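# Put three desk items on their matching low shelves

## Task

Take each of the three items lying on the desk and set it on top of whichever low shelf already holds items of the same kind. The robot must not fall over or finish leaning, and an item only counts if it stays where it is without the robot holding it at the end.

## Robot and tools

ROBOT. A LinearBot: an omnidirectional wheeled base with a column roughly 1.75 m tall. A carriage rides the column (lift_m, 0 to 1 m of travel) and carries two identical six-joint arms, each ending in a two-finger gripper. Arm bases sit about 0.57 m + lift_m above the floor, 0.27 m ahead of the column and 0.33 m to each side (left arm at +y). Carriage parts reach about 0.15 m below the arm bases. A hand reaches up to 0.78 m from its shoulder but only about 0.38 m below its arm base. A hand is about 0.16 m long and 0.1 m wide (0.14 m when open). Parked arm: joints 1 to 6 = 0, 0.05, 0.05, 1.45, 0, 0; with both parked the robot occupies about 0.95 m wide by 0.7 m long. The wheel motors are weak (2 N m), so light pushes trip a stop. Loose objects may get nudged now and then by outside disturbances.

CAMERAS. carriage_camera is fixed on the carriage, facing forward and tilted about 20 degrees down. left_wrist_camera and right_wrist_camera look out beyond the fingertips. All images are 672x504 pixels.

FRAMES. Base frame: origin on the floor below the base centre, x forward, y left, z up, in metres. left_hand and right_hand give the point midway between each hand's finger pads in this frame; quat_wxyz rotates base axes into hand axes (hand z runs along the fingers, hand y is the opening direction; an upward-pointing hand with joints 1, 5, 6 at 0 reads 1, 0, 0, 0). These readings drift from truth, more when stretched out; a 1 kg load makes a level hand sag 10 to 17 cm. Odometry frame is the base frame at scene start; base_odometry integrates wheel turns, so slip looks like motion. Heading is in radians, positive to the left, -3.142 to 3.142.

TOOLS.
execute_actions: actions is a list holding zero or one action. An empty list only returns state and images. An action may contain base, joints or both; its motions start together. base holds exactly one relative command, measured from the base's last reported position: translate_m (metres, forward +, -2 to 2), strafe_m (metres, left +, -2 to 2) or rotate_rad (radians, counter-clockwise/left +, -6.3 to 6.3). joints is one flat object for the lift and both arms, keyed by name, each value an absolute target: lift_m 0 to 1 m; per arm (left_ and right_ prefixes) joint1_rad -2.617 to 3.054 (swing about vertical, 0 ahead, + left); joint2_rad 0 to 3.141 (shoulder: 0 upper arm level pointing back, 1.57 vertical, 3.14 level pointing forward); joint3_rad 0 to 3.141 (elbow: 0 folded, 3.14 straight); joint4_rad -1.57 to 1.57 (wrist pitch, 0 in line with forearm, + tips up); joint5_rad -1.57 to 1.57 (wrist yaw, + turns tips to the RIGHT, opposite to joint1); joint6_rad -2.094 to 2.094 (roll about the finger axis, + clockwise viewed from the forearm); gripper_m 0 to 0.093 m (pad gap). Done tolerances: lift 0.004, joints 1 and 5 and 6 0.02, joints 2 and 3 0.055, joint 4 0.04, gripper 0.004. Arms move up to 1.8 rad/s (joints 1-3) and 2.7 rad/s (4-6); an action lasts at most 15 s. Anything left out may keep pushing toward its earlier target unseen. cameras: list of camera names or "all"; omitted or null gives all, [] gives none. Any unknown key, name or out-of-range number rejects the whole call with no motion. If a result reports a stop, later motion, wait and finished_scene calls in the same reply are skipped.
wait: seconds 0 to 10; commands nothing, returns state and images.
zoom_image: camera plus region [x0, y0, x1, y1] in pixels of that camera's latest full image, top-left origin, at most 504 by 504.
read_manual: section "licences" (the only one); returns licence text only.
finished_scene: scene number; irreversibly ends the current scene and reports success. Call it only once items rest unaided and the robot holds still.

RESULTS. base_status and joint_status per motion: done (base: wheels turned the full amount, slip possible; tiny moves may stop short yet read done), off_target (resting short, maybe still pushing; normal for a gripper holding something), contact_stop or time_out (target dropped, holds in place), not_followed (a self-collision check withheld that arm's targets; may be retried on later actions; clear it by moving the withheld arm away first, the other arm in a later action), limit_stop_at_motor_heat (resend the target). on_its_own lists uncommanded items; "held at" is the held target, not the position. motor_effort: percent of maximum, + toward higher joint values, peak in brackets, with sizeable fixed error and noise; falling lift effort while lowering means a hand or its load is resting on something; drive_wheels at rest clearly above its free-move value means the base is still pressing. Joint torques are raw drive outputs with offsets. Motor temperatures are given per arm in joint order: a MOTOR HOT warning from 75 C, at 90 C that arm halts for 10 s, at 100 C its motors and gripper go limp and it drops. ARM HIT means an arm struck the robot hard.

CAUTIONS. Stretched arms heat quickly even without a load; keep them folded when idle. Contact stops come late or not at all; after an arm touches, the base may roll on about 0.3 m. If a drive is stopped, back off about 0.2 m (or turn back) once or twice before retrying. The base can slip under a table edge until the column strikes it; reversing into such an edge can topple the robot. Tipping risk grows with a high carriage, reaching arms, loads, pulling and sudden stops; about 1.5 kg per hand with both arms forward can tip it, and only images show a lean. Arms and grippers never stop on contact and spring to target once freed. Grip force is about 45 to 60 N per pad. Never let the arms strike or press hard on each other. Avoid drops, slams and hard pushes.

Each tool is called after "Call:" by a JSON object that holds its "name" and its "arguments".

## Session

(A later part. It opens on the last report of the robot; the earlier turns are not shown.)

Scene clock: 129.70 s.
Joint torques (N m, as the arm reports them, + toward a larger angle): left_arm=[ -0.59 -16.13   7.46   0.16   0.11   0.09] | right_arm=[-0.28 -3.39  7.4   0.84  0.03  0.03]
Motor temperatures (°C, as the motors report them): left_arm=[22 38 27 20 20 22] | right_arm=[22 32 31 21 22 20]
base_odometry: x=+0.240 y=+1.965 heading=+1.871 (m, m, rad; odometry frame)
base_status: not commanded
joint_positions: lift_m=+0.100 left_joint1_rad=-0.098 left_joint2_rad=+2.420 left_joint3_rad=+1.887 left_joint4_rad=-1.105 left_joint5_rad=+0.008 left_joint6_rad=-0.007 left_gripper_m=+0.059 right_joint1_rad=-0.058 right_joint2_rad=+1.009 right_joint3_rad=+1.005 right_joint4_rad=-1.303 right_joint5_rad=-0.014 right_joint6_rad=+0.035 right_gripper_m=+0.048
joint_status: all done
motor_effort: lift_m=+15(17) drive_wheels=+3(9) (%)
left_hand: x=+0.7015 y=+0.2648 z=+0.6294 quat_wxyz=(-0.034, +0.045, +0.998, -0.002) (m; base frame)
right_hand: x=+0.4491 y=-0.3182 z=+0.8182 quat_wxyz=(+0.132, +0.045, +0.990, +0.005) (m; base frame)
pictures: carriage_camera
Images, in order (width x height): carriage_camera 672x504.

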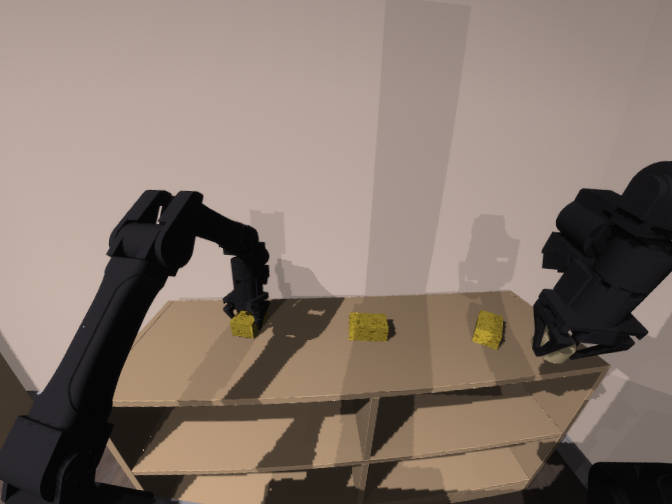

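Call:
{"name": "execute_actions", "arguments": {"actions": [{"joints":{"lift_m":0.065}}], "cameras": ["carriage_camera"]}}

Scene clock: 133.57 s.
Joint torques (N m, as the arm reports them, + toward a larger angle): left_arm=[ -0.51 -11.33   5.89   0.88   0.13   0.09] | right_arm=[-0.31 -3.5   7.45  0.82  0.05  0.04]
Motor temperatures (°C, as the motors report them): left_arm=[22 39 27 20 20 22] | right_arm=[22 32 31 21 22 20]
base_odometry: x=+0.240 y=+1.965 heading=+1.871 (m, m, rad; odometry frame)
base_status: not commanded
joint_positions: lift_m=+0.066 left_joint1_rad=-0.099 left_joint2_rad=+2.363 left_joint3_rad=+1.910 left_joint4_rad=-1.158 left_joint5_rad=+0.006 left_joint6_rad=-0.007 left_gripper_m=+0.059 right_joint1_rad=-0.058 right_joint2_rad=+1.009 right_joint3_rad=+1.005 right_joint4_rad=-1.303 right_joint5_rad=-0.014 right_joint6_rad=+0.035 right_gripper_m=+0.048
joint_status: all done
motor_effort: lift_m=+13(16) drive_wheels=+4(5) (%)
left_hand: x=+0.7029 y=+0.2648 z=+0.6248 quat_wxyz=(-0.020, +0.046, +0.999, -0.002) (m; base frame)
right_hand: x=+0.4492 y=-0.3182 z=+0.7835 quat_wxyz=(+0.132, +0.045, +0.990, +0.005) (m; base frame)
pictures: carriage_camera
Images, in order (width x height): carriage_camera 672x504.

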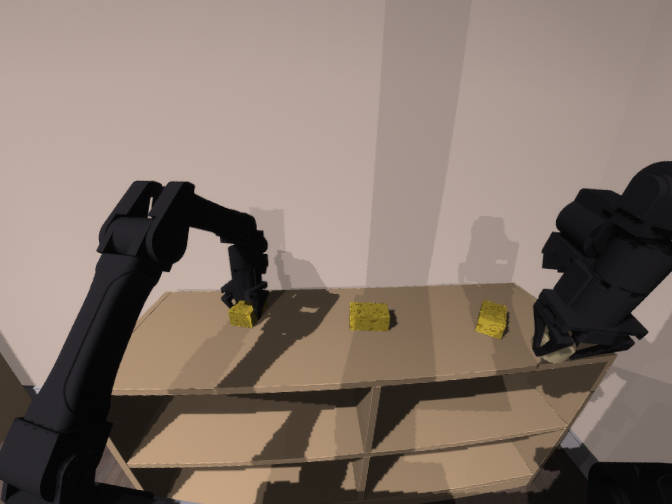

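Call:
{"name": "execute_actions", "arguments": {"actions": [{"joints":{"lift_m":0.088,"left_gripper_m":0.093}}], "cameras": []}}

Call:
{"name": "execute_actions", "arguments": {"actions": [{"joints":{"lift_m":0.18}}], "cameras": []}}

Call:
{"name": "execute_actions", "arguments": {"actions": [{"base":{"translate_m":-0.75},"joints":{"left_joint2_rad":1.0,"left_joint3_rad":1.0,"left_joint4_rad":-1.3}}], "cameras": ["carriage_camera"]}}

Call:
{"name": "execute_actions", "arguments": {"actions": [{"base":{"rotate_rad":1.6}}], "cameras": []}}

Call:
{"name": "execute_actions", "arguments": {"actions": [{"base":{"translate_m":1.3}}], "cameras": ["carriage_camera"]}}

Scene clock: 146.23 s.
Joint torques (N m, as the arm reports them, + toward a larger angle): left_arm=[ -0.54 -14.54   5.65   0.48   0.12   0.09] | right_arm=[-0.27 -3.23  7.57  0.85  0.05  0.04]
Motor temperatures (°C, as the motors report them): left_arm=[22 38 27 20 20 22] | right_arm=[22 29 32 22 22 20]
base_odometry: x=+0.240 y=+1.965 heading=+1.871 (m, m, rad; odometry frame)
base_status: not commanded
joint_positions: lift_m=+0.088 left_joint1_rad=-0.099 left_joint2_rad=+2.400 left_joint3_rad=+1.910 left_joint4_rad=-1.126 left_joint5_rad=+0.006 left_joint6_rad=-0.007 left_gripper_m=+0.093 right_joint1_rad=-0.058 right_joint2_rad=+1.009 right_joint3_rad=+1.005 right_joint4_rad=-1.303 right_joint5_rad=-0.014 right_joint6_rad=+0.035 right_gripper_m=+0.048
joint_status: all done
motor_effort: lift_m=+21(23) drive_wheels=-7(5) (%)
left_hand: x=+0.7063 y=+0.2644 z=+0.6310 quat_wxyz=(-0.023, +0.046, +0.999, -0.002) (m; base frame)
right_hand: x=+0.4492 y=-0.3182 z=+0.8057 quat_wxyz=(+0.132, +0.045, +0.990, +0.005) (m; base frame)
pictures: none
No camera images: the call's "cameras" was empty. Leave "cameras" out to get every camera's image.

Scene clock: 147.13 s.
Joint torques (N m, as the arm reports them, + toward a larger angle): left_arm=[ -0.51 -15.71   5.8    0.39   0.13   0.09] | right_arm=[-0.32 -3.26  7.44  0.86  0.04  0.06]
Motor temperatures (°C, as the motors report them): left_arm=[22 39 27 20 20 22] | right_arm=[22 29 32 22 22 20]
base_odometry: x=+0.240 y=+1.965 heading=+1.871 (m, m, rad; odometry frame)
base_status: not commanded
joint_positions: lift_m=+0.180 left_joint1_rad=-0.099 left_joint2_rad=+2.415 left_joint3_rad=+1.910 left_joint4_rad=-1.119 left_joint5_rad=+0.007 left_joint6_rad=-0.007 left_gripper_m=+0.093 right_joint1_rad=-0.058 right_joint2_rad=+1.009 right_joint3_rad=+1.005 right_joint4_rad=-1.303 right_joint5_rad=-0.014 right_joint6_rad=+0.035 right_gripper_m=+0.048
joint_status: all done
motor_effort: lift_m=+21(28) drive_wheels=+3(4) (%)
left_hand: x=+0.7060 y=+0.2644 z=+0.7166 quat_wxyz=(-0.027, +0.046, +0.999, -0.002) (m; base frame)
right_hand: x=+0.4492 y=-0.3182 z=+0.8977 quat_wxyz=(+0.132, +0.045, +0.990, +0.005) (m; base frame)
pictures: none
No camera images: the call's "cameras" was empty. Leave "cameras" out to get every camera's image.

Scene clock: 151.00 s.
Joint torques (N m, as the arm reports them, + toward a larger angle): left_arm=[-0.53 -3.26  5.29  1.01  0.12  0.09] | right_arm=[-0.27 -3.28  7.5   0.83  0.02  0.03]
Motor temperatures (°C, as the motors report them): left_arm=[22 38 26 20 20 22] | right_arm=[22 29 32 22 22 20]
base_odometry: x=+0.461 y=+1.249 heading=+1.871 (m, m, rad; odometry frame)
base_status: done
joint_positions: lift_m=+0.180 left_joint1_rad=-0.099 left_joint2_rad=+1.011 left_joint3_rad=+1.024 left_joint4_rad=-1.289 left_joint5_rad=+0.007 left_joint6_rad=-0.007 left_gripper_m=+0.093 right_joint1_rad=-0.058 right_joint2_rad=+1.009 right_joint3_rad=+1.005 right_joint4_rad=-1.301 right_joint5_rad=-0.014 right_joint6_rad=+0.035 right_gripper_m=+0.048
joint_status: all done
motor_effort: lift_m=+21(21) drive_wheels=-5(56) (%)
left_hand: x=+0.4548 y=+0.2892 z=+0.9040 quat_wxyz=(+0.146, +0.046, +0.988, -0.011) (m; base frame)
right_hand: x=+0.4496 y=-0.3183 z=+0.8978 quat_wxyz=(+0.133, +0.045, +0.990, +0.005) (m; base frame)
pictures: carriage_camera
Images, in order (width x height): carriage_camera 672x504.

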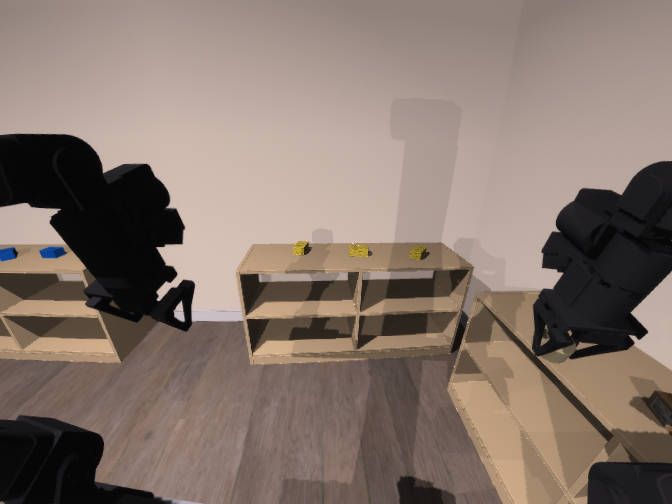

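Scene clock: 154.13 s.
Joint torques (N m, as the arm reports them, + toward a larger angle): left_arm=[-0.49 -3.09  5.27  1.02  0.12  0.09] | right_arm=[-0.3  -3.32  7.37  0.83  0.02  0.05]
Motor temperatures (°C, as the motors report them): left_arm=[22 36 26 20 20 22] | right_arm=[22 28 32 22 22 20]
base_odometry: x=+0.461 y=+1.249 heading=-2.813 (m, m, rad; odometry frame)
base_status: done
joint_positions: lift_m=+0.180 left_joint1_rad=-0.099 left_joint2_rad=+1.011 left_joint3_rad=+1.024 left_joint4_rad=-1.289 left_joint5_rad=+0.008 left_joint6_rad=-0.007 left_gripper_m=+0.093 right_joint1_rad=-0.058 right_joint2_rad=+1.009 right_joint3_rad=+1.005 right_joint4_rad=-1.300 right_joint5_rad=-0.014 right_joint6_rad=+0.035 right_gripper_m=+0.048
joint_status: not commanded
motor_effort: lift_m=+21(21) drive_wheels=+15(49) (%)
left_hand: x=+0.4548 y=+0.2891 z=+0.9040 quat_wxyz=(+0.146, +0.046, +0.988, -0.012) (m; base frame)
right_hand: x=+0.4498 y=-0.3183 z=+0.8979 quat_wxyz=(+0.133, +0.045, +0.990, +0.005) (m; base frame)
pictures: none
No camera images: the call's "cameras" was empty. Leave "cameras" out to get every camera's image.

Scene clock: 159.13 s.
Joint torques (N m, as the arm reports them, + toward a larger angle): left_arm=[-0.56 -3.18  5.31  1.02  0.11  0.09] | right_arm=[-0.34 -3.21  7.41  0.83  0.04  0.05]
Motor temperatures (°C, as the motors report them): left_arm=[22 35 26 21 20 22] | right_arm=[22 28 32 22 22 20]
base_odometry: x=-0.768 y=+0.827 heading=-2.812 (m, m, rad; odometry frame)
base_status: done
joint_positions: lift_m=+0.180 left_joint1_rad=-0.099 left_joint2_rad=+1.011 left_joint3_rad=+1.024 left_joint4_rad=-1.290 left_joint5_rad=+0.008 left_joint6_rad=-0.007 left_gripper_m=+0.093 right_joint1_rad=-0.058 right_joint2_rad=+1.009 right_joint3_rad=+1.005 right_joint4_rad=-1.301 right_joint5_rad=-0.014 right_joint6_rad=+0.035 right_gripper_m=+0.048
joint_status: not commanded
motor_effort: lift_m=+21(21) drive_wheels=-14(50) (%)
left_hand: x=+0.4546 y=+0.2892 z=+0.9039 quat_wxyz=(+0.146, +0.046, +0.988, -0.011) (m; base frame)
right_hand: x=+0.4496 y=-0.3183 z=+0.8978 quat_wxyz=(+0.133, +0.045, +0.990, +0.005) (m; base frame)
pictures: carriage_camera
Images, in order (width x height): carriage_camera 672x504.

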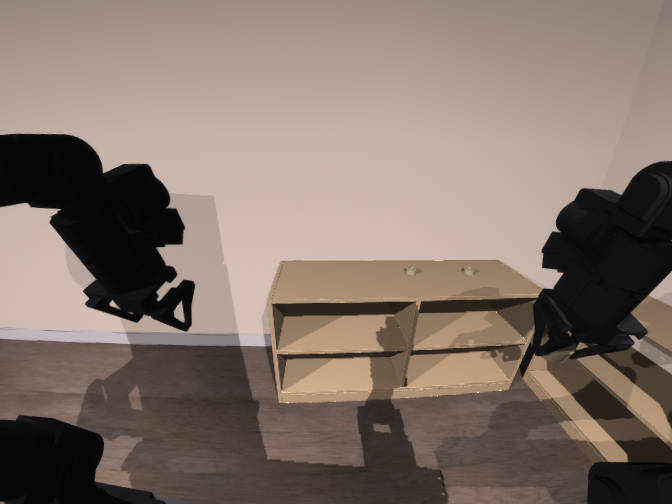

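Call:
{"name": "execute_actions", "arguments": {"actions": [{"base":{"translate_m":0.52},"joints":{"left_joint1_rad":0.1,"right_joint1_rad":0.4,"right_joint2_rad":2.4,"right_joint3_rad":1.9,"right_joint4_rad":-1.07}}], "cameras": []}}

Call:
{"name": "execute_actions", "arguments": {"actions": [{"joints":{"lift_m":0.09}}], "cameras": ["carriage_camera"]}}

Scene clock: 176.27 s.
Joint torques (N m, as the arm reports them, + toward a larger angle): left_arm=[-0.15 -3.17  5.29  1.03  0.11  0.09] | right_arm=[ -0.43 -17.69   8.97   0.1    0.05   0.03]
Motor temperatures (°C, as the motors report them): left_arm=[22 30 26 21 20 22] | right_arm=[22 28 33 22 22 20]
base_odometry: x=-1.260 y=+0.657 heading=-2.811 (m, m, rad; odometry frame)
base_status: done
joint_positions: lift_m=+0.180 left_joint1_rad=+0.096 left_joint2_rad=+1.011 left_joint3_rad=+1.024 left_joint4_rad=-1.291 left_joint5_rad=+0.008 left_joint6_rad=-0.007 left_gripper_m=+0.093 right_joint1_rad=+0.399 right_joint2_rad=+2.409 right_joint3_rad=+1.884 right_joint4_rad=-1.066 right_joint5_rad=-0.014 right_joint6_rad=+0.035 right_gripper_m=+0.048
joint_status: all done
motor_effort: lift_m=+21(21) drive_wheels=-13(43) (%)
left_hand: x=+0.4547 y=+0.3270 z=+0.9039 quat_wxyz=(+0.146, -0.050, +0.988, +0.003) (m; base frame)
right_hand: x=+0.6772 y=-0.1313 z=+0.7125 quat_wxyz=(-0.012, -0.181, +0.983, +0.005) (m; base frame)
pictures: none
No camera images: the call's "cameras" was empty. Leave "cameras" out to get every camera's image.

Scene clock: 177.20 s.
Joint torques (N m, as the arm reports them, + toward a larger angle): left_arm=[-0.09 -3.2   5.88  0.99  0.13  0.09] | right_arm=[ -0.44 -16.9    8.11   0.19   0.07   0.05]
Motor temperatures (°C, as the motors report them): left_arm=[22 30 26 21 20 22] | right_arm=[22 29 33 22 22 20]
base_odometry: x=-1.260 y=+0.657 heading=-2.811 (m, m, rad; odometry frame)
base_status: not commanded
joint_positions: lift_m=+0.090 left_joint1_rad=+0.096 left_joint2_rad=+1.011 left_joint3_rad=+1.015 left_joint4_rad=-1.292 left_joint5_rad=+0.008 left_joint6_rad=-0.007 left_gripper_m=+0.093 right_joint1_rad=+0.399 right_joint2_rad=+2.399 right_joint3_rad=+1.893 right_joint4_rad=-1.068 right_joint5_rad=-0.014 right_joint6_rad=+0.035 right_gripper_m=+0.048
joint_status: all done
motor_effort: lift_m=+14(9) drive_wheels=+7(14) (%)
left_hand: x=+0.4530 y=+0.3268 z=+0.8120 quat_wxyz=(+0.141, -0.050, +0.989, +0.002) (m; base frame)
right_hand: x=+0.6807 y=-0.1298 z=+0.6296 quat_wxyz=(-0.003, -0.181, +0.983, +0.007) (m; base frame)
pictures: carriage_camera
Images, in order (width x height): carriage_camera 672x504.

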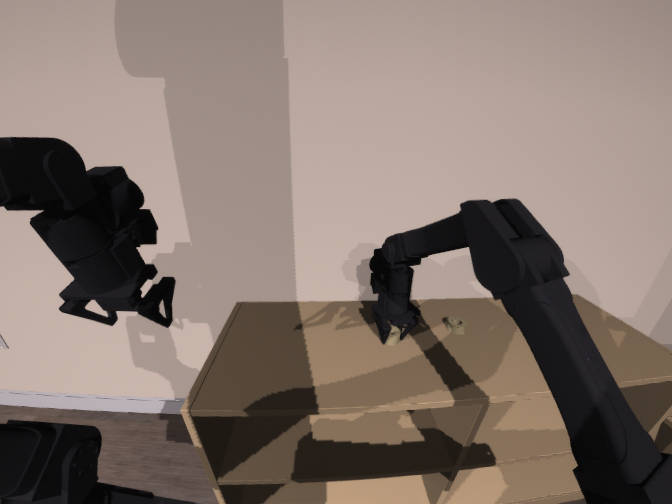

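Call:
{"name": "execute_actions", "arguments": {"actions": [{"joints":{"right_gripper_m":0.093}}], "cameras": []}}

Call:
{"name": "execute_actions", "arguments": {"actions": [{"joints":{"lift_m":0.16}}], "cameras": []}}

Call:
{"name": "execute_actions", "arguments": {"actions": [{"base":{"translate_m":-1.0},"joints":{"lift_m":0.4,"right_joint1_rad":0,"right_joint2_rad":0.05,"right_joint3_rad":0.05,"right_joint4_rad":1.45}}], "cameras": ["carriage_camera"]}}

Call:
{"name": "execute_actions", "arguments": {"actions": [{"base":{"rotate_rad":1.56}}], "cameras": []}}

Call:
{"name": "execute_actions", "arguments": {"actions": [{"base":{"translate_m":1.5}}], "cameras": ["carriage_camera"]}}

Scene clock: 191.87 s.
Joint torques (N m, as the arm reports them, + toward a larger angle): left_arm=[-0.15 -3.17  5.92  1.02  0.11  0.09] | right_arm=[ -0.5  -16.81   8.04   0.16   0.05   0.05]
Motor temperatures (°C, as the motors report them): left_arm=[22 28 26 21 20 22] | right_arm=[22 37 33 21 22 20]
base_odometry: x=-1.260 y=+0.657 heading=-2.811 (m, m, rad; odometry frame)
base_status: not commanded
joint_positions: lift_m=+0.090 left_joint1_rad=+0.096 left_joint2_rad=+1.011 left_joint3_rad=+1.015 left_joint4_rad=-1.292 left_joint5_rad=+0.008 left_joint6_rad=-0.007 left_gripper_m=+0.093 right_joint1_rad=+0.399 right_joint2_rad=+2.399 right_joint3_rad=+1.893 right_joint4_rad=-1.068 right_joint5_rad=-0.014 right_joint6_rad=+0.035 right_gripper_m=+0.093
joint_status: all done
motor_effort: lift_m=+14(14) drive_wheels=+7(7) (%)
left_hand: x=+0.4530 y=+0.3268 z=+0.8120 quat_wxyz=(+0.141, -0.050, +0.989, +0.002) (m; base frame)
right_hand: x=+0.6807 y=-0.1298 z=+0.6296 quat_wxyz=(-0.003, -0.181, +0.983, +0.007) (m; base frame)
pictures: none
No camera images: the call's "cameras" was empty. Leave "cameras" out to get every camera's image.

Scene clock: 192.80 s.
Joint torques (N m, as the arm reports them, + toward a larger angle): left_arm=[-0.12 -3.34  5.9   1.03  0.1   0.09] | right_arm=[ -0.34 -17.1    8.08   0.19   0.     0.05]
Motor temperatures (°C, as the motors report them): left_arm=[22 27 26 21 20 22] | right_arm=[22 37 33 21 22 20]
base_odometry: x=-1.260 y=+0.657 heading=-2.811 (m, m, rad; odometry frame)
base_status: not commanded
joint_positions: lift_m=+0.160 left_joint1_rad=+0.096 left_joint2_rad=+1.011 left_joint3_rad=+1.015 left_joint4_rad=-1.293 left_joint5_rad=+0.008 left_joint6_rad=-0.007 left_gripper_m=+0.093 right_joint1_rad=+0.399 right_joint2_rad=+2.400 right_joint3_rad=+1.893 right_joint4_rad=-1.069 right_joint5_rad=-0.014 right_joint6_rad=+0.035 right_gripper_m=+0.093
joint_status: all done
motor_effort: lift_m=+20(26) drive_wheels=+7(8) (%)
left_hand: x=+0.4528 y=+0.3268 z=+0.8813 quat_wxyz=(+0.141, -0.050, +0.989, +0.002) (m; base frame)
right_hand: x=+0.6803 y=-0.1300 z=+0.6985 quat_wxyz=(-0.004, -0.181, +0.983, +0.006) (m; base frame)
pictures: none
No camera images: the call's "cameras" was empty. Leave "cameras" out to get every camera's image.

Scene clock: 197.20 s.
Joint torques (N m, as the arm reports them, + toward a larger angle): left_arm=[-0.13 -3.19  5.85  1.02  0.11  0.09] | right_arm=[ 0.27  3.44  5.61 -0.34  0.02  0.03]
Motor temperatures (°C, as the motors report them): left_arm=[22 27 26 21 20 22] | right_arm=[22 37 33 21 22 20]
base_odometry: x=-0.314 y=+0.982 heading=-2.811 (m, m, rad; odometry frame)
base_status: done
joint_positions: lift_m=+0.400 left_joint1_rad=+0.096 left_joint2_rad=+1.011 left_joint3_rad=+1.015 left_joint4_rad=-1.292 left_joint5_rad=+0.008 left_joint6_rad=-0.007 left_gripper_m=+0.093 right_joint1_rad=-0.010 right_joint2_rad=+0.060 right_joint3_rad=+0.062 right_joint4_rad=+1.452 right_joint5_rad=-0.012 right_joint6_rad=+0.035 right_gripper_m=+0.093
joint_status: all done
motor_effort: lift_m=+20(27) drive_wheels=-4(50) (%)
left_hand: x=+0.4531 y=+0.3268 z=+1.1213 quat_wxyz=(+0.142, -0.050, +0.989, +0.002) (m; base frame)
right_hand: x=+0.2907 y=-0.3079 z=+1.3931 quat_wxyz=(+0.998, -0.005, +0.059, +0.013) (m; base frame)
pictures: carriage_camera
Images, in order (width x height): carriage_camera 672x504.

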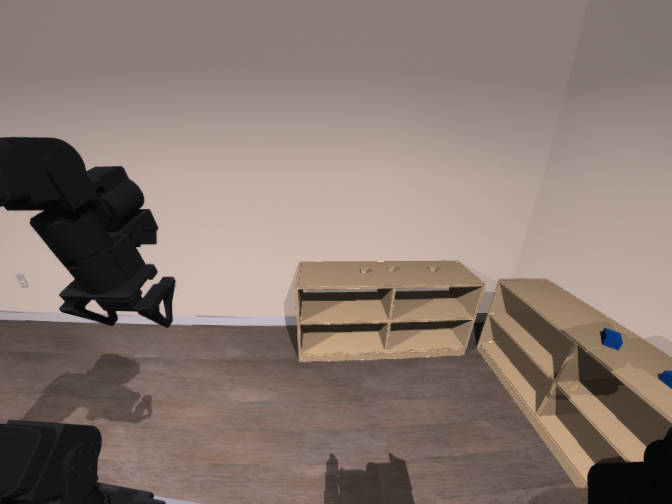

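Scene clock: 200.40 s.
Joint torques (N m, as the arm reports them, + toward a larger angle): left_arm=[-0.11 -3.17  5.89  1.03  0.11  0.09] | right_arm=[ 0.32  3.4   5.82 -0.34  0.04  0.05]
Motor temperatures (°C, as the motors report them): left_arm=[22 27 26 21 20 22] | right_arm=[22 36 33 21 22 20]
base_odometry: x=-0.314 y=+0.982 heading=-1.252 (m, m, rad; odometry frame)
base_status: done
joint_positions: lift_m=+0.400 left_joint1_rad=+0.096 left_joint2_rad=+1.011 left_joint3_rad=+1.015 left_joint4_rad=-1.292 left_joint5_rad=+0.009 left_joint6_rad=-0.007 left_gripper_m=+0.093 right_joint1_rad=-0.010 right_joint2_rad=+0.060 right_joint3_rad=+0.062 right_joint4_rad=+1.451 right_joint5_rad=-0.012 right_joint6_rad=+0.035 right_gripper_m=+0.093
joint_status: not commanded
motor_effort: lift_m=+20(21) drive_wheels=+15(47) (%)
left_hand: x=+0.4531 y=+0.3267 z=+1.1213 quat_wxyz=(+0.142, -0.050, +0.989, +0.002) (m; base frame)
right_hand: x=+0.2909 y=-0.3079 z=+1.3930 quat_wxyz=(+0.998, -0.005, +0.059, +0.013) (m; base frame)
pictures: none
No camera images: the call's "cameras" was empty. Leave "cameras" out to get every camera's image.

Scene clock: 205.80 s.
Joint torques (N m, as the arm reports them, + toward a larger angle): left_arm=[-0.14 -3.16  5.89  1.    0.1   0.09] | right_arm=[ 0.4   3.45  5.91 -0.37  0.03  0.04]
Motor temperatures (°C, as the motors report them): left_arm=[22 26 26 21 20 22] | right_arm=[22 34 32 21 22 20]
base_odometry: x=+0.159 y=-0.442 heading=-1.251 (m, m, rad; odometry frame)
base_status: done
joint_positions: lift_m=+0.400 left_joint1_rad=+0.096 left_joint2_rad=+1.011 left_joint3_rad=+1.015 left_joint4_rad=-1.292 left_joint5_rad=+0.009 left_joint6_rad=-0.007 left_gripper_m=+0.093 right_joint1_rad=-0.010 right_joint2_rad=+0.060 right_joint3_rad=+0.062 right_joint4_rad=+1.453 right_joint5_rad=-0.012 right_joint6_rad=+0.035 right_gripper_m=+0.093
joint_status: not commanded
motor_effort: lift_m=+20(20) drive_wheels=-14(47) (%)
left_hand: x=+0.4530 y=+0.3267 z=+1.1213 quat_wxyz=(+0.141, -0.050, +0.989, +0.002) (m; base frame)
right_hand: x=+0.2905 y=-0.3079 z=+1.3931 quat_wxyz=(+0.998, -0.005, +0.058, +0.013) (m; base frame)
pictures: carriage_camera
Images, in order (width x height): carriage_camera 672x504.

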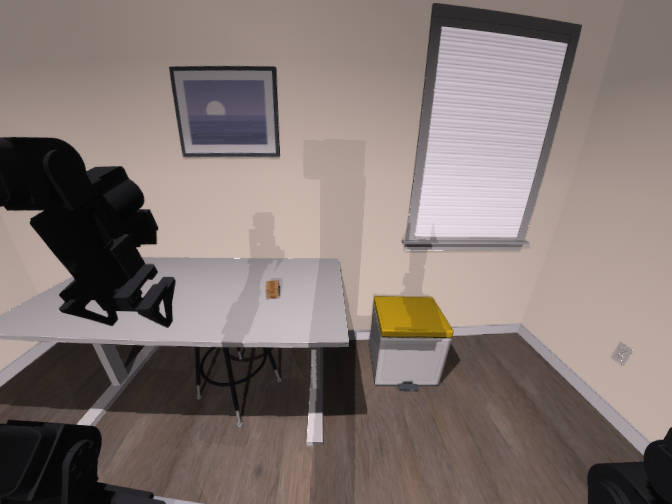

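Call:
{"name": "execute_actions", "arguments": {"actions": [{"base":{"translate_m":0.47},"joints":{"lift_m":0.27,"left_joint2_rad":2.5,"left_joint3_rad":2.3,"left_joint4_rad":-1.35,"left_joint6_rad":0.05}}], "cameras": ["carriage_camera","left_wrist_camera"]}}

Scene clock: 216.83 s.
Joint torques (N m, as the arm reports them, + toward a larger angle): left_arm=[ -0.05 -16.73   8.56   0.38   0.11   0.1 ] | right_arm=[ 0.3   3.37  6.08 -0.33  0.03  0.04]
Motor temperatures (°C, as the motors report them): left_arm=[22 27 27 21 20 22] | right_arm=[22 32 32 21 22 20]
base_odometry: x=+0.307 y=-0.888 heading=-1.250 (m, m, rad; odometry frame)
base_status: done
joint_positions: lift_m=+0.270 left_joint1_rad=+0.096 left_joint2_rad=+2.495 left_joint3_rad=+2.275 left_joint4_rad=-1.348 left_joint5_rad=+0.009 left_joint6_rad=+0.042 left_gripper_m=+0.093 right_joint1_rad=-0.010 right_joint2_rad=+0.060 right_joint3_rad=+0.060 right_joint4_rad=+1.452 right_joint5_rad=-0.013 right_joint6_rad=+0.035 right_gripper_m=+0.093
joint_status: all done
motor_effort: lift_m=+14(18) drive_wheels=-13(41) (%)
left_hand: x=+0.7420 y=+0.3545 z=+0.8613 quat_wxyz=(+0.002, -0.027, +1.000, -0.004) (m; base frame)
right_hand: x=+0.2914 y=-0.3078 z=+1.2631 quat_wxyz=(+0.998, -0.005, +0.060, +0.013) (m; base frame)
pictures: carriage_camera, left_wrist_camera
Images, in order (width x height): carriage_camera 672x504, left_wrist_camera 672x504.

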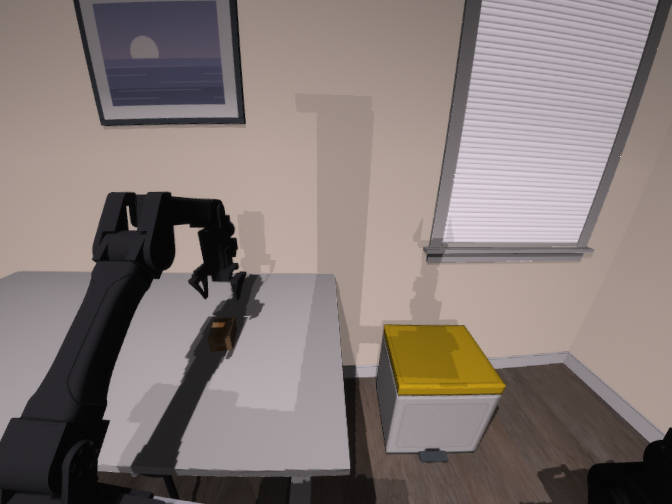

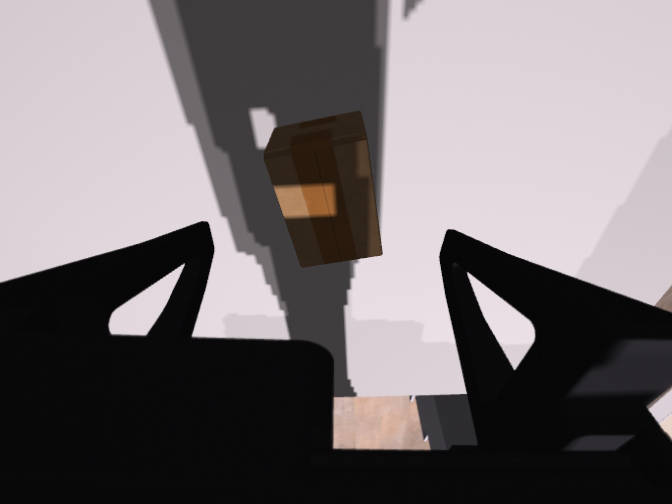

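Call:
{"name": "execute_actions", "arguments": {"actions": [{"base":{"translate_m":-0.045},"joints":{"lift_m":0.19,"left_joint6_rad":-0.13}}], "cameras": ["left_wrist_camera"]}}

Call:
{"name": "execute_actions", "arguments": {"actions": [{"joints":{"lift_m":0.15}}], "cameras": ["carriage_camera","left_wrist_camera"]}}

Scene clock: 225.30 s.
Joint torques (N m, as the arm reports them, + toward a larger angle): left_arm=[ -0.25 -16.71   7.67   0.43   0.1   -0.06] | right_arm=[ 0.36  3.41  6.16 -0.32  0.03  0.04]
Motor temperatures (°C, as the motors report them): left_arm=[22 32 28 21 20 22] | right_arm=[22 31 32 21 22 20]
base_odometry: x=+0.293 y=-0.845 heading=-1.250 (m, m, rad; odometry frame)
base_status: done
joint_positions: lift_m=+0.190 left_joint1_rad=+0.097 left_joint2_rad=+2.496 left_joint3_rad=+2.289 left_joint4_rad=-1.348 left_joint5_rad=+0.009 left_joint6_rad=-0.123 left_gripper_m=+0.093 right_joint1_rad=-0.010 right_joint2_rad=+0.060 right_joint3_rad=+0.057 right_joint4_rad=+1.451 right_joint5_rad=-0.013 right_joint6_rad=+0.035 right_gripper_m=+0.093
joint_status: all done
motor_effort: lift_m=+15(15) drive_wheels=+1(36) (%)
left_hand: x=+0.7451 y=+0.3555 z=+0.7844 quat_wxyz=(+0.007, -0.110, +0.994, -0.004) (m; base frame)
right_hand: x=+0.2922 y=-0.3078 z=+1.1824 quat_wxyz=(+0.998, -0.005, +0.061, +0.013) (m; base frame)
pictures: left_wrist_camera
Images, in order (width x height): left_wrist_camera 672x504.

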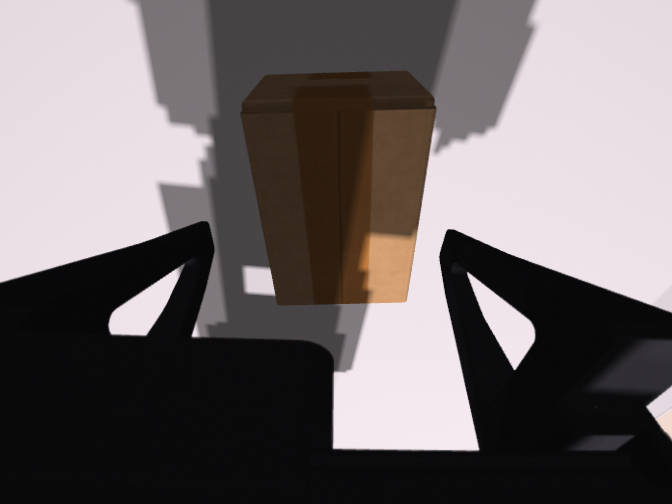

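Scene clock: 226.00 s.
Joint torques (N m, as the arm reports them, + toward a larger angle): left_arm=[ -0.35 -17.2    7.72   0.38   0.09  -0.06] | right_arm=[ 0.42  3.35  6.34 -0.34  0.03  0.04]
Motor temperatures (°C, as the motors report them): left_arm=[22 33 28 21 20 22] | right_arm=[22 30 32 21 22 20]
base_odometry: x=+0.293 y=-0.845 heading=-1.250 (m, m, rad; odometry frame)
base_status: not commanded
joint_positions: lift_m=+0.150 left_joint1_rad=+0.097 left_joint2_rad=+2.501 left_joint3_rad=+2.289 left_joint4_rad=-1.349 left_joint5_rad=+0.009 left_joint6_rad=-0.123 left_gripper_m=+0.093 right_joint1_rad=-0.010 right_joint2_rad=+0.059 right_joint3_rad=+0.056 right_joint4_rad=+1.451 right_joint5_rad=-0.013 right_joint6_rad=+0.035 right_gripper_m=+0.093
joint_status: all done
motor_effort: lift_m=+16(14) drive_wheels=-1(1) (%)
left_hand: x=+0.7446 y=+0.3555 z=+0.7422 quat_wxyz=(+0.005, -0.110, +0.994, -0.004) (m; base frame)
right_hand: x=+0.2923 y=-0.3078 z=+1.1420 quat_wxyz=(+0.998, -0.005, +0.062, +0.013) (m; base frame)
pictures: carriage_camera, left_wrist_camera
Images, in order (width x height): carriage_camera 672x504, left_wrist_camera 672x504.

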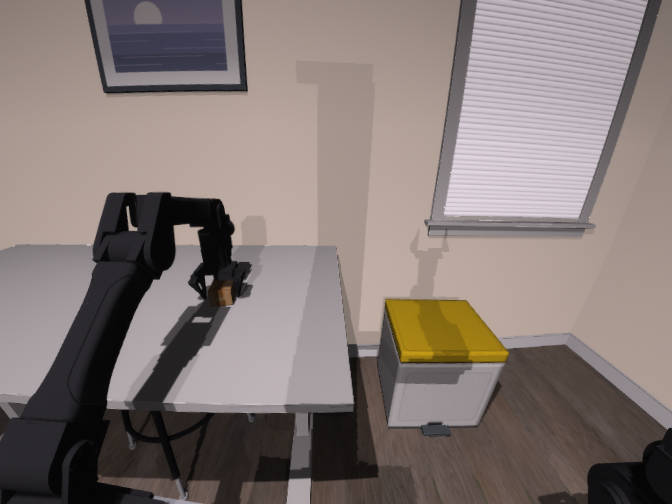

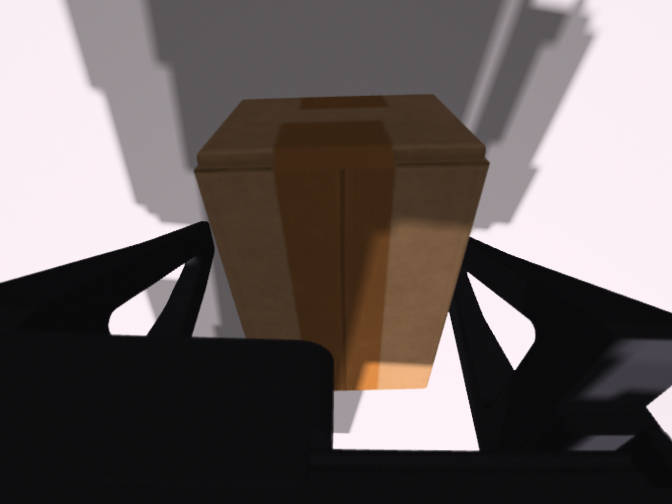

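Call:
{"name": "execute_actions", "arguments": {"actions": [{"joints":{"lift_m":0.142,"left_gripper_m":0.03}}], "cameras": []}}

Call:
{"name": "execute_actions", "arguments": {"actions": [{"joints":{"lift_m":0.2}}], "cameras": []}}

Call:
{"name": "execute_actions", "arguments": {"actions": [{"base":{"translate_m":-1.9},"joints":{"left_joint2_rad":1.3,"left_joint3_rad":1.3}}], "cameras": []}}

Call:
{"name": "execute_actions", "arguments": {"actions": [{"base":{"rotate_rad":1.57}}], "cameras": ["carriage_camera"]}}

Scene clock: 235.47 s.
Joint torques (N m, as the arm reports them, + toward a larger angle): left_arm=[ -0.31 -16.74   7.62   0.5    0.19  -0.05] | right_arm=[ 0.38  3.45  6.31 -0.31  0.03  0.06]
Motor temperatures (°C, as the motors report them): left_arm=[22 38 28 21 20 22] | right_arm=[22 29 32 21 22 20]
base_odometry: x=+0.293 y=-0.845 heading=-1.250 (m, m, rad; odometry frame)
base_status: not commanded
joint_positions: lift_m=+0.142 left_joint1_rad=+0.098 left_joint2_rad=+2.496 left_joint3_rad=+2.290 left_joint4_rad=-1.351 left_joint5_rad=-0.001 left_joint6_rad=-0.124 left_gripper_m=+0.059 right_joint1_rad=-0.010 right_joint2_rad=+0.059 right_joint3_rad=+0.056 right_joint4_rad=+1.451 right_joint5_rad=-0.013 right_joint6_rad=+0.035 right_gripper_m=+0.093
joint_status: left_gripper_m off_target (ended at +0.059, target +0.030); the others done
motor_effort: lift_m=+14(17) drive_wheels=+0(0) (%)
left_hand: x=+0.7446 y=+0.3574 z=+0.7370 quat_wxyz=(+0.007, -0.111, +0.994, +0.000) (m; base frame)
right_hand: x=+0.2926 y=-0.3078 z=+1.1341 quat_wxyz=(+0.998, -0.005, +0.062, +0.013) (m; base frame)
pictures: none
No camera images: the call's "cameras" was empty. Leave "cameras" out to get every camera's image.

Scene clock: 236.27 s.
Joint torques (N m, as the arm reports them, + toward a larger angle): left_arm=[ -0.3  -16.7    7.55   0.44   0.14  -0.05] | right_arm=[ 0.26  3.39  6.24 -0.31  0.03  0.02]
Motor temperatures (°C, as the motors report them): left_arm=[22 38 28 21 20 22] | right_arm=[22 29 32 21 22 20]
base_odometry: x=+0.293 y=-0.845 heading=-1.250 (m, m, rad; odometry frame)
base_status: not commanded
joint_positions: lift_m=+0.200 left_joint1_rad=+0.098 left_joint2_rad=+2.496 left_joint3_rad=+2.290 left_joint4_rad=-1.350 left_joint5_rad=+0.003 left_joint6_rad=-0.124 left_gripper_m=+0.059 right_joint1_rad=-0.010 right_joint2_rad=+0.059 right_joint3_rad=+0.056 right_joint4_rad=+1.450 right_joint5_rad=-0.013 right_joint6_rad=+0.035 right_gripper_m=+0.093
joint_status: all done
motor_effort: lift_m=+21(25) drive_wheels=-1(1) (%)
left_hand: x=+0.7450 y=+0.3566 z=+0.7941 quat_wxyz=(+0.007, -0.111, +0.994, -0.002) (m; base frame)
right_hand: x=+0.2926 y=-0.3078 z=+1.1913 quat_wxyz=(+0.998, -0.005, +0.062, +0.013) (m; base frame)
pictures: none
No camera images: the call's "cameras" was empty. Leave "cameras" out to get every camera's image.

Scene clock: 242.47 s.
Joint torques (N m, as the arm reports them, + toward a larger angle): left_arm=[-0.33 -6.41  5.56  0.96  0.12 -0.05] | right_arm=[ 0.29  3.56  6.38 -0.29  0.04  0.05]
Motor temperatures (°C, as the motors report them): left_arm=[22 37 28 21 20 22] | right_arm=[22 29 32 21 22 20]
base_odometry: x=-0.306 y=+0.958 heading=-1.250 (m, m, rad; odometry frame)
base_status: done
joint_positions: lift_m=+0.200 left_joint1_rad=+0.098 left_joint2_rad=+1.312 left_joint3_rad=+1.317 left_joint4_rad=-1.347 left_joint5_rad=+0.006 left_joint6_rad=-0.124 left_gripper_m=+0.059 right_joint1_rad=-0.010 right_joint2_rad=+0.059 right_joint3_rad=+0.056 right_joint4_rad=+1.450 right_joint5_rad=-0.013 right_joint6_rad=+0.035 right_gripper_m=+0.093
joint_status: all done
motor_effort: lift_m=+21(21) drive_wheels=-7(57) (%)
left_hand: x=+0.5123 y=+0.3333 z=+0.9495 quat_wxyz=(+0.114, -0.109, +0.987, -0.005) (m; base frame)
right_hand: x=+0.2927 y=-0.3078 z=+1.1913 quat_wxyz=(+0.998, -0.005, +0.062, +0.013) (m; base frame)
pictures: none
No camera images: the call's "cameras" was empty. Leave "cameras" out to get every camera's image.

Scene clock: 245.57 s.
Joint torques (N m, as the arm reports them, + toward a larger angle): left_arm=[-0.39 -6.37  5.75  0.95  0.09 -0.05] | right_arm=[ 0.22  3.56  6.45 -0.32  0.01  0.05]
Motor temperatures (°C, as the motors report them): left_arm=[22 36 28 21 20 22] | right_arm=[22 28 32 21 22 20]
base_odometry: x=-0.306 y=+0.958 heading=+0.319 (m, m, rad; odometry frame)
base_status: done
joint_positions: lift_m=+0.200 left_joint1_rad=+0.098 left_joint2_rad=+1.312 left_joint3_rad=+1.317 left_joint4_rad=-1.347 left_joint5_rad=+0.007 left_joint6_rad=-0.124 left_gripper_m=+0.059 right_joint1_rad=-0.010 right_joint2_rad=+0.059 right_joint3_rad=+0.056 right_joint4_rad=+1.450 right_joint5_rad=-0.013 right_joint6_rad=+0.035 right_gripper_m=+0.093
joint_status: not commanded
motor_effort: lift_m=+21(21) drive_wheels=+15(48) (%)
left_hand: x=+0.5123 y=+0.3331 z=+0.9495 quat_wxyz=(+0.114, -0.109, +0.987, -0.005) (m; base frame)
right_hand: x=+0.2927 y=-0.3078 z=+1.1913 quat_wxyz=(+0.998, -0.005, +0.062, +0.013) (m; base frame)
pictures: carriage_camera
Images, in order (width x height): carriage_camera 672x504.

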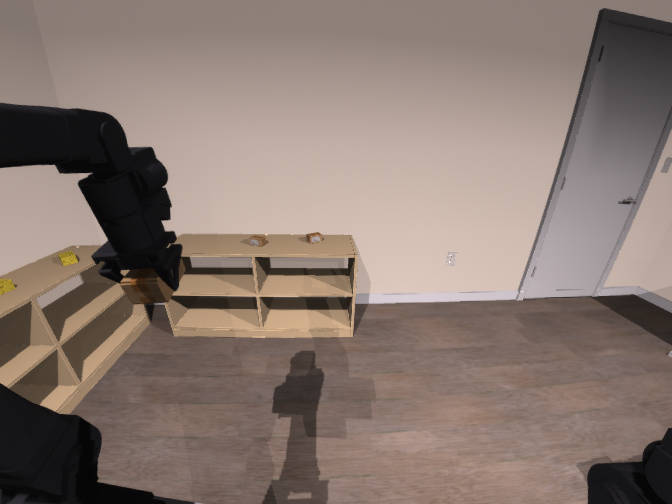

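Call:
{"name": "execute_actions", "arguments": {"actions": [{"base":{"translate_m":0.93},"joints":{"lift_m":0.12,"left_joint2_rad":2.5,"left_joint3_rad":2.3,"left_joint6_rad":0.05}}], "cameras": ["carriage_camera"]}}

Call:
{"name": "execute_actions", "arguments": {"actions": [{"joints":{"lift_m":0.03}}], "cameras": ["carriage_camera"]}}

Scene clock: 258.63 s.
Joint torques (N m, as the arm reports them, + toward a larger angle): left_arm=[ -0.43 -17.38   8.7    0.4    0.11   0.09] | right_arm=[ 0.35  3.43  6.4  -0.34  0.02  0.05]
Motor temperatures (°C, as the motors report them): left_arm=[22 36 28 21 20 22] | right_arm=[22 27 32 20 22 20]
base_odometry: x=+0.577 y=+1.252 heading=+0.320 (m, m, rad; odometry frame)
base_status: done
joint_positions: lift_m=+0.120 left_joint1_rad=+0.098 left_joint2_rad=+2.504 left_joint3_rad=+2.276 left_joint4_rad=-1.351 left_joint5_rad=+0.008 left_joint6_rad=+0.043 left_gripper_m=+0.059 right_joint1_rad=-0.010 right_joint2_rad=+0.059 right_joint3_rad=+0.056 right_joint4_rad=+1.452 right_joint5_rad=-0.013 right_joint6_rad=+0.035 right_gripper_m=+0.093
joint_status: all done
motor_effort: lift_m=+15(17) drive_wheels=-14(48) (%)
left_hand: x=+0.7407 y=+0.3554 z=+0.7076 quat_wxyz=(-0.004, -0.027, +1.000, -0.004) (m; base frame)
right_hand: x=+0.2923 y=-0.3078 z=+1.1120 quat_wxyz=(+0.998, -0.005, +0.061, +0.013) (m; base frame)
pictures: carriage_camera
Images, in order (width x height): carriage_camera 672x504.

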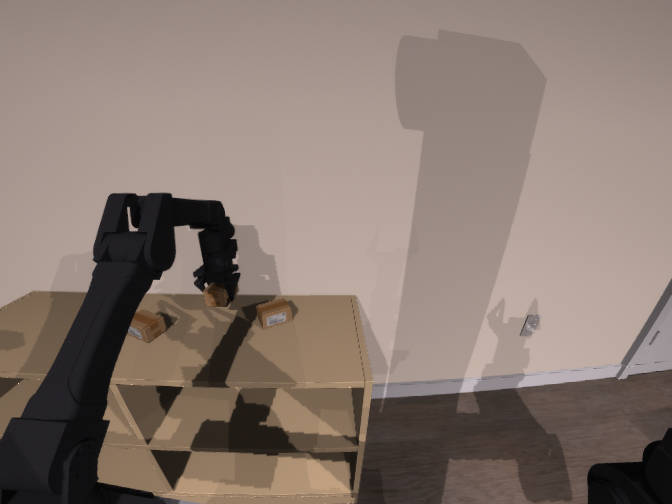

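Scene clock: 259.57 s.
Joint torques (N m, as the arm reports them, + toward a larger angle): left_arm=[ -0.25 -16.49   7.59   0.54   0.13   0.08] | right_arm=[ 0.43  3.5   6.41 -0.33  0.04  0.04]
Motor temperatures (°C, as the motors report them): left_arm=[22 37 28 21 20 22] | right_arm=[22 27 32 20 22 20]
base_odometry: x=+0.577 y=+1.252 heading=+0.320 (m, m, rad; odometry frame)
base_status: not commanded
joint_positions: lift_m=+0.030 left_joint1_rad=+0.097 left_joint2_rad=+2.492 left_joint3_rad=+2.291 left_joint4_rad=-1.352 left_joint5_rad=+0.006 left_joint6_rad=+0.044 left_gripper_m=+0.059 right_joint1_rad=-0.010 right_joint2_rad=+0.059 right_joint3_rad=+0.056 right_joint4_rad=+1.451 right_joint5_rad=-0.014 right_joint6_rad=+0.035 right_gripper_m=+0.093
joint_status: all done
motor_effort: lift_m=+14(17) drive_wheels=+7(15) (%)
left_hand: x=+0.7450 y=+0.3560 z=+0.6269 quat_wxyz=(+0.009, -0.027, +1.000, -0.002) (m; base frame)
right_hand: x=+0.2924 y=-0.3076 z=+1.0221 quat_wxyz=(+0.998, -0.006, +0.062, +0.013) (m; base frame)
pictures: carriage_camera
Images, in order (width x height): carriage_camera 672x504.

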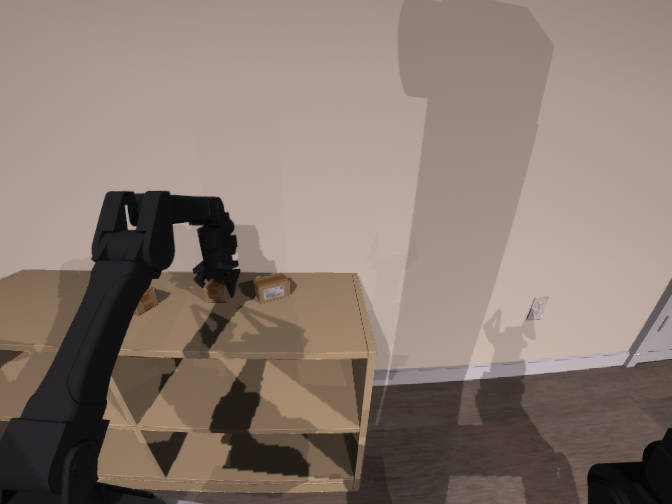

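Call:
{"name": "execute_actions", "arguments": {"actions": [{"joints":{"left_gripper_m":0.093}}], "cameras": []}}

Call:
{"name": "execute_actions", "arguments": {"actions": [{"joints":{"lift_m":0.14}}], "cameras": ["carriage_camera"]}}

Call:
{"name": "finished_scene", "arguments": {"scene": 1}}

Scene clock: 268.67 s.
Joint torques (N m, as the arm reports them, + toward a larger angle): left_arm=[ -0.25 -16.42   7.58   0.48   0.13   0.08] | right_arm=[ 0.3   3.41  6.38 -0.33  0.07  0.04]
Motor temperatures (°C, as the motors report them): left_arm=[22 41 29 21 20 22] | right_arm=[22 27 32 20 22 20]
base_odometry: x=+0.577 y=+1.252 heading=+0.320 (m, m, rad; odometry frame)
base_status: not commanded
joint_positions: lift_m=+0.030 left_joint1_rad=+0.097 left_joint2_rad=+2.492 left_joint3_rad=+2.291 left_joint4_rad=-1.352 left_joint5_rad=+0.006 left_joint6_rad=+0.044 left_gripper_m=+0.093 right_joint1_rad=-0.010 right_joint2_rad=+0.059 right_joint3_rad=+0.056 right_joint4_rad=+1.451 right_joint5_rad=-0.014 right_joint6_rad=+0.035 right_gripper_m=+0.093
joint_status: all done
motor_effort: lift_m=+14(14) drive_wheels=+7(7) (%)
left_hand: x=+0.7450 y=+0.3559 z=+0.6269 quat_wxyz=(+0.009, -0.027, +1.000, -0.003) (m; base frame)
right_hand: x=+0.2924 y=-0.3076 z=+1.0221 quat_wxyz=(+0.998, -0.006, +0.062, +0.013) (m; base frame)
pictures: none
No camera images: the call's "cameras" was empty. Leave "cameras" out to get every camera's image.

Scene clock: 269.63 s.
Joint torques (N m, as the arm reports them, + toward a larger angle): left_arm=[ -0.18 -16.51   7.55   0.49   0.12   0.09] | right_arm=[ 0.3   3.47  6.36 -0.32  0.05  0.03]
Motor temperatures (°C, as the motors report them): left_arm=[22 41 29 21 20 22] | right_arm=[22 27 32 20 22 20]
base_odometry: x=+0.577 y=+1.252 heading=+0.320 (m, m, rad; odometry frame)
base_status: not commanded
joint_positions: lift_m=+0.140 left_joint1_rad=+0.097 left_joint2_rad=+2.493 left_joint3_rad=+2.291 left_joint4_rad=-1.351 left_joint5_rad=+0.006 left_joint6_rad=+0.044 left_gripper_m=+0.093 right_joint1_rad=-0.010 right_joint2_rad=+0.059 right_joint3_rad=+0.056 right_joint4_rad=+1.451 right_joint5_rad=-0.014 right_joint6_rad=+0.035 right_gripper_m=+0.093
joint_status: all done
motor_effort: lift_m=+20(21) drive_wheels=+7(9) (%)
left_hand: x=+0.7451 y=+0.3559 z=+0.7359 quat_wxyz=(+0.009, -0.027, +1.000, -0.003) (m; base frame)
right_hand: x=+0.2925 y=-0.3077 z=+1.1314 quat_wxyz=(+0.998, -0.006, +0.062, +0.013) (m; base frame)
pictures: carriage_camera
Images, in order (width x height): carriage_camera 672x504.

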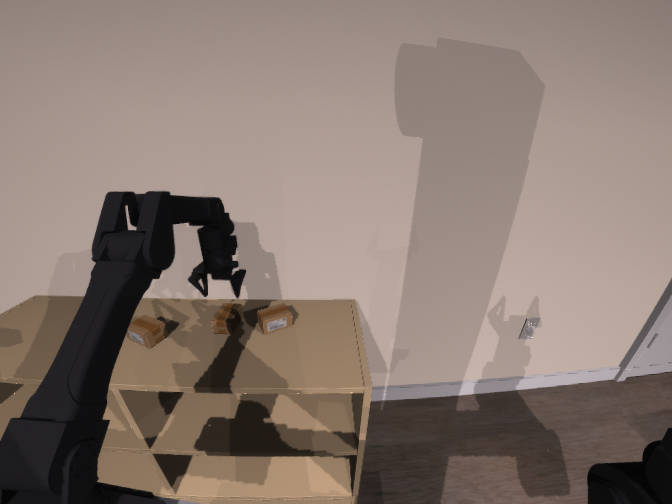

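The scene is finished: the task was done.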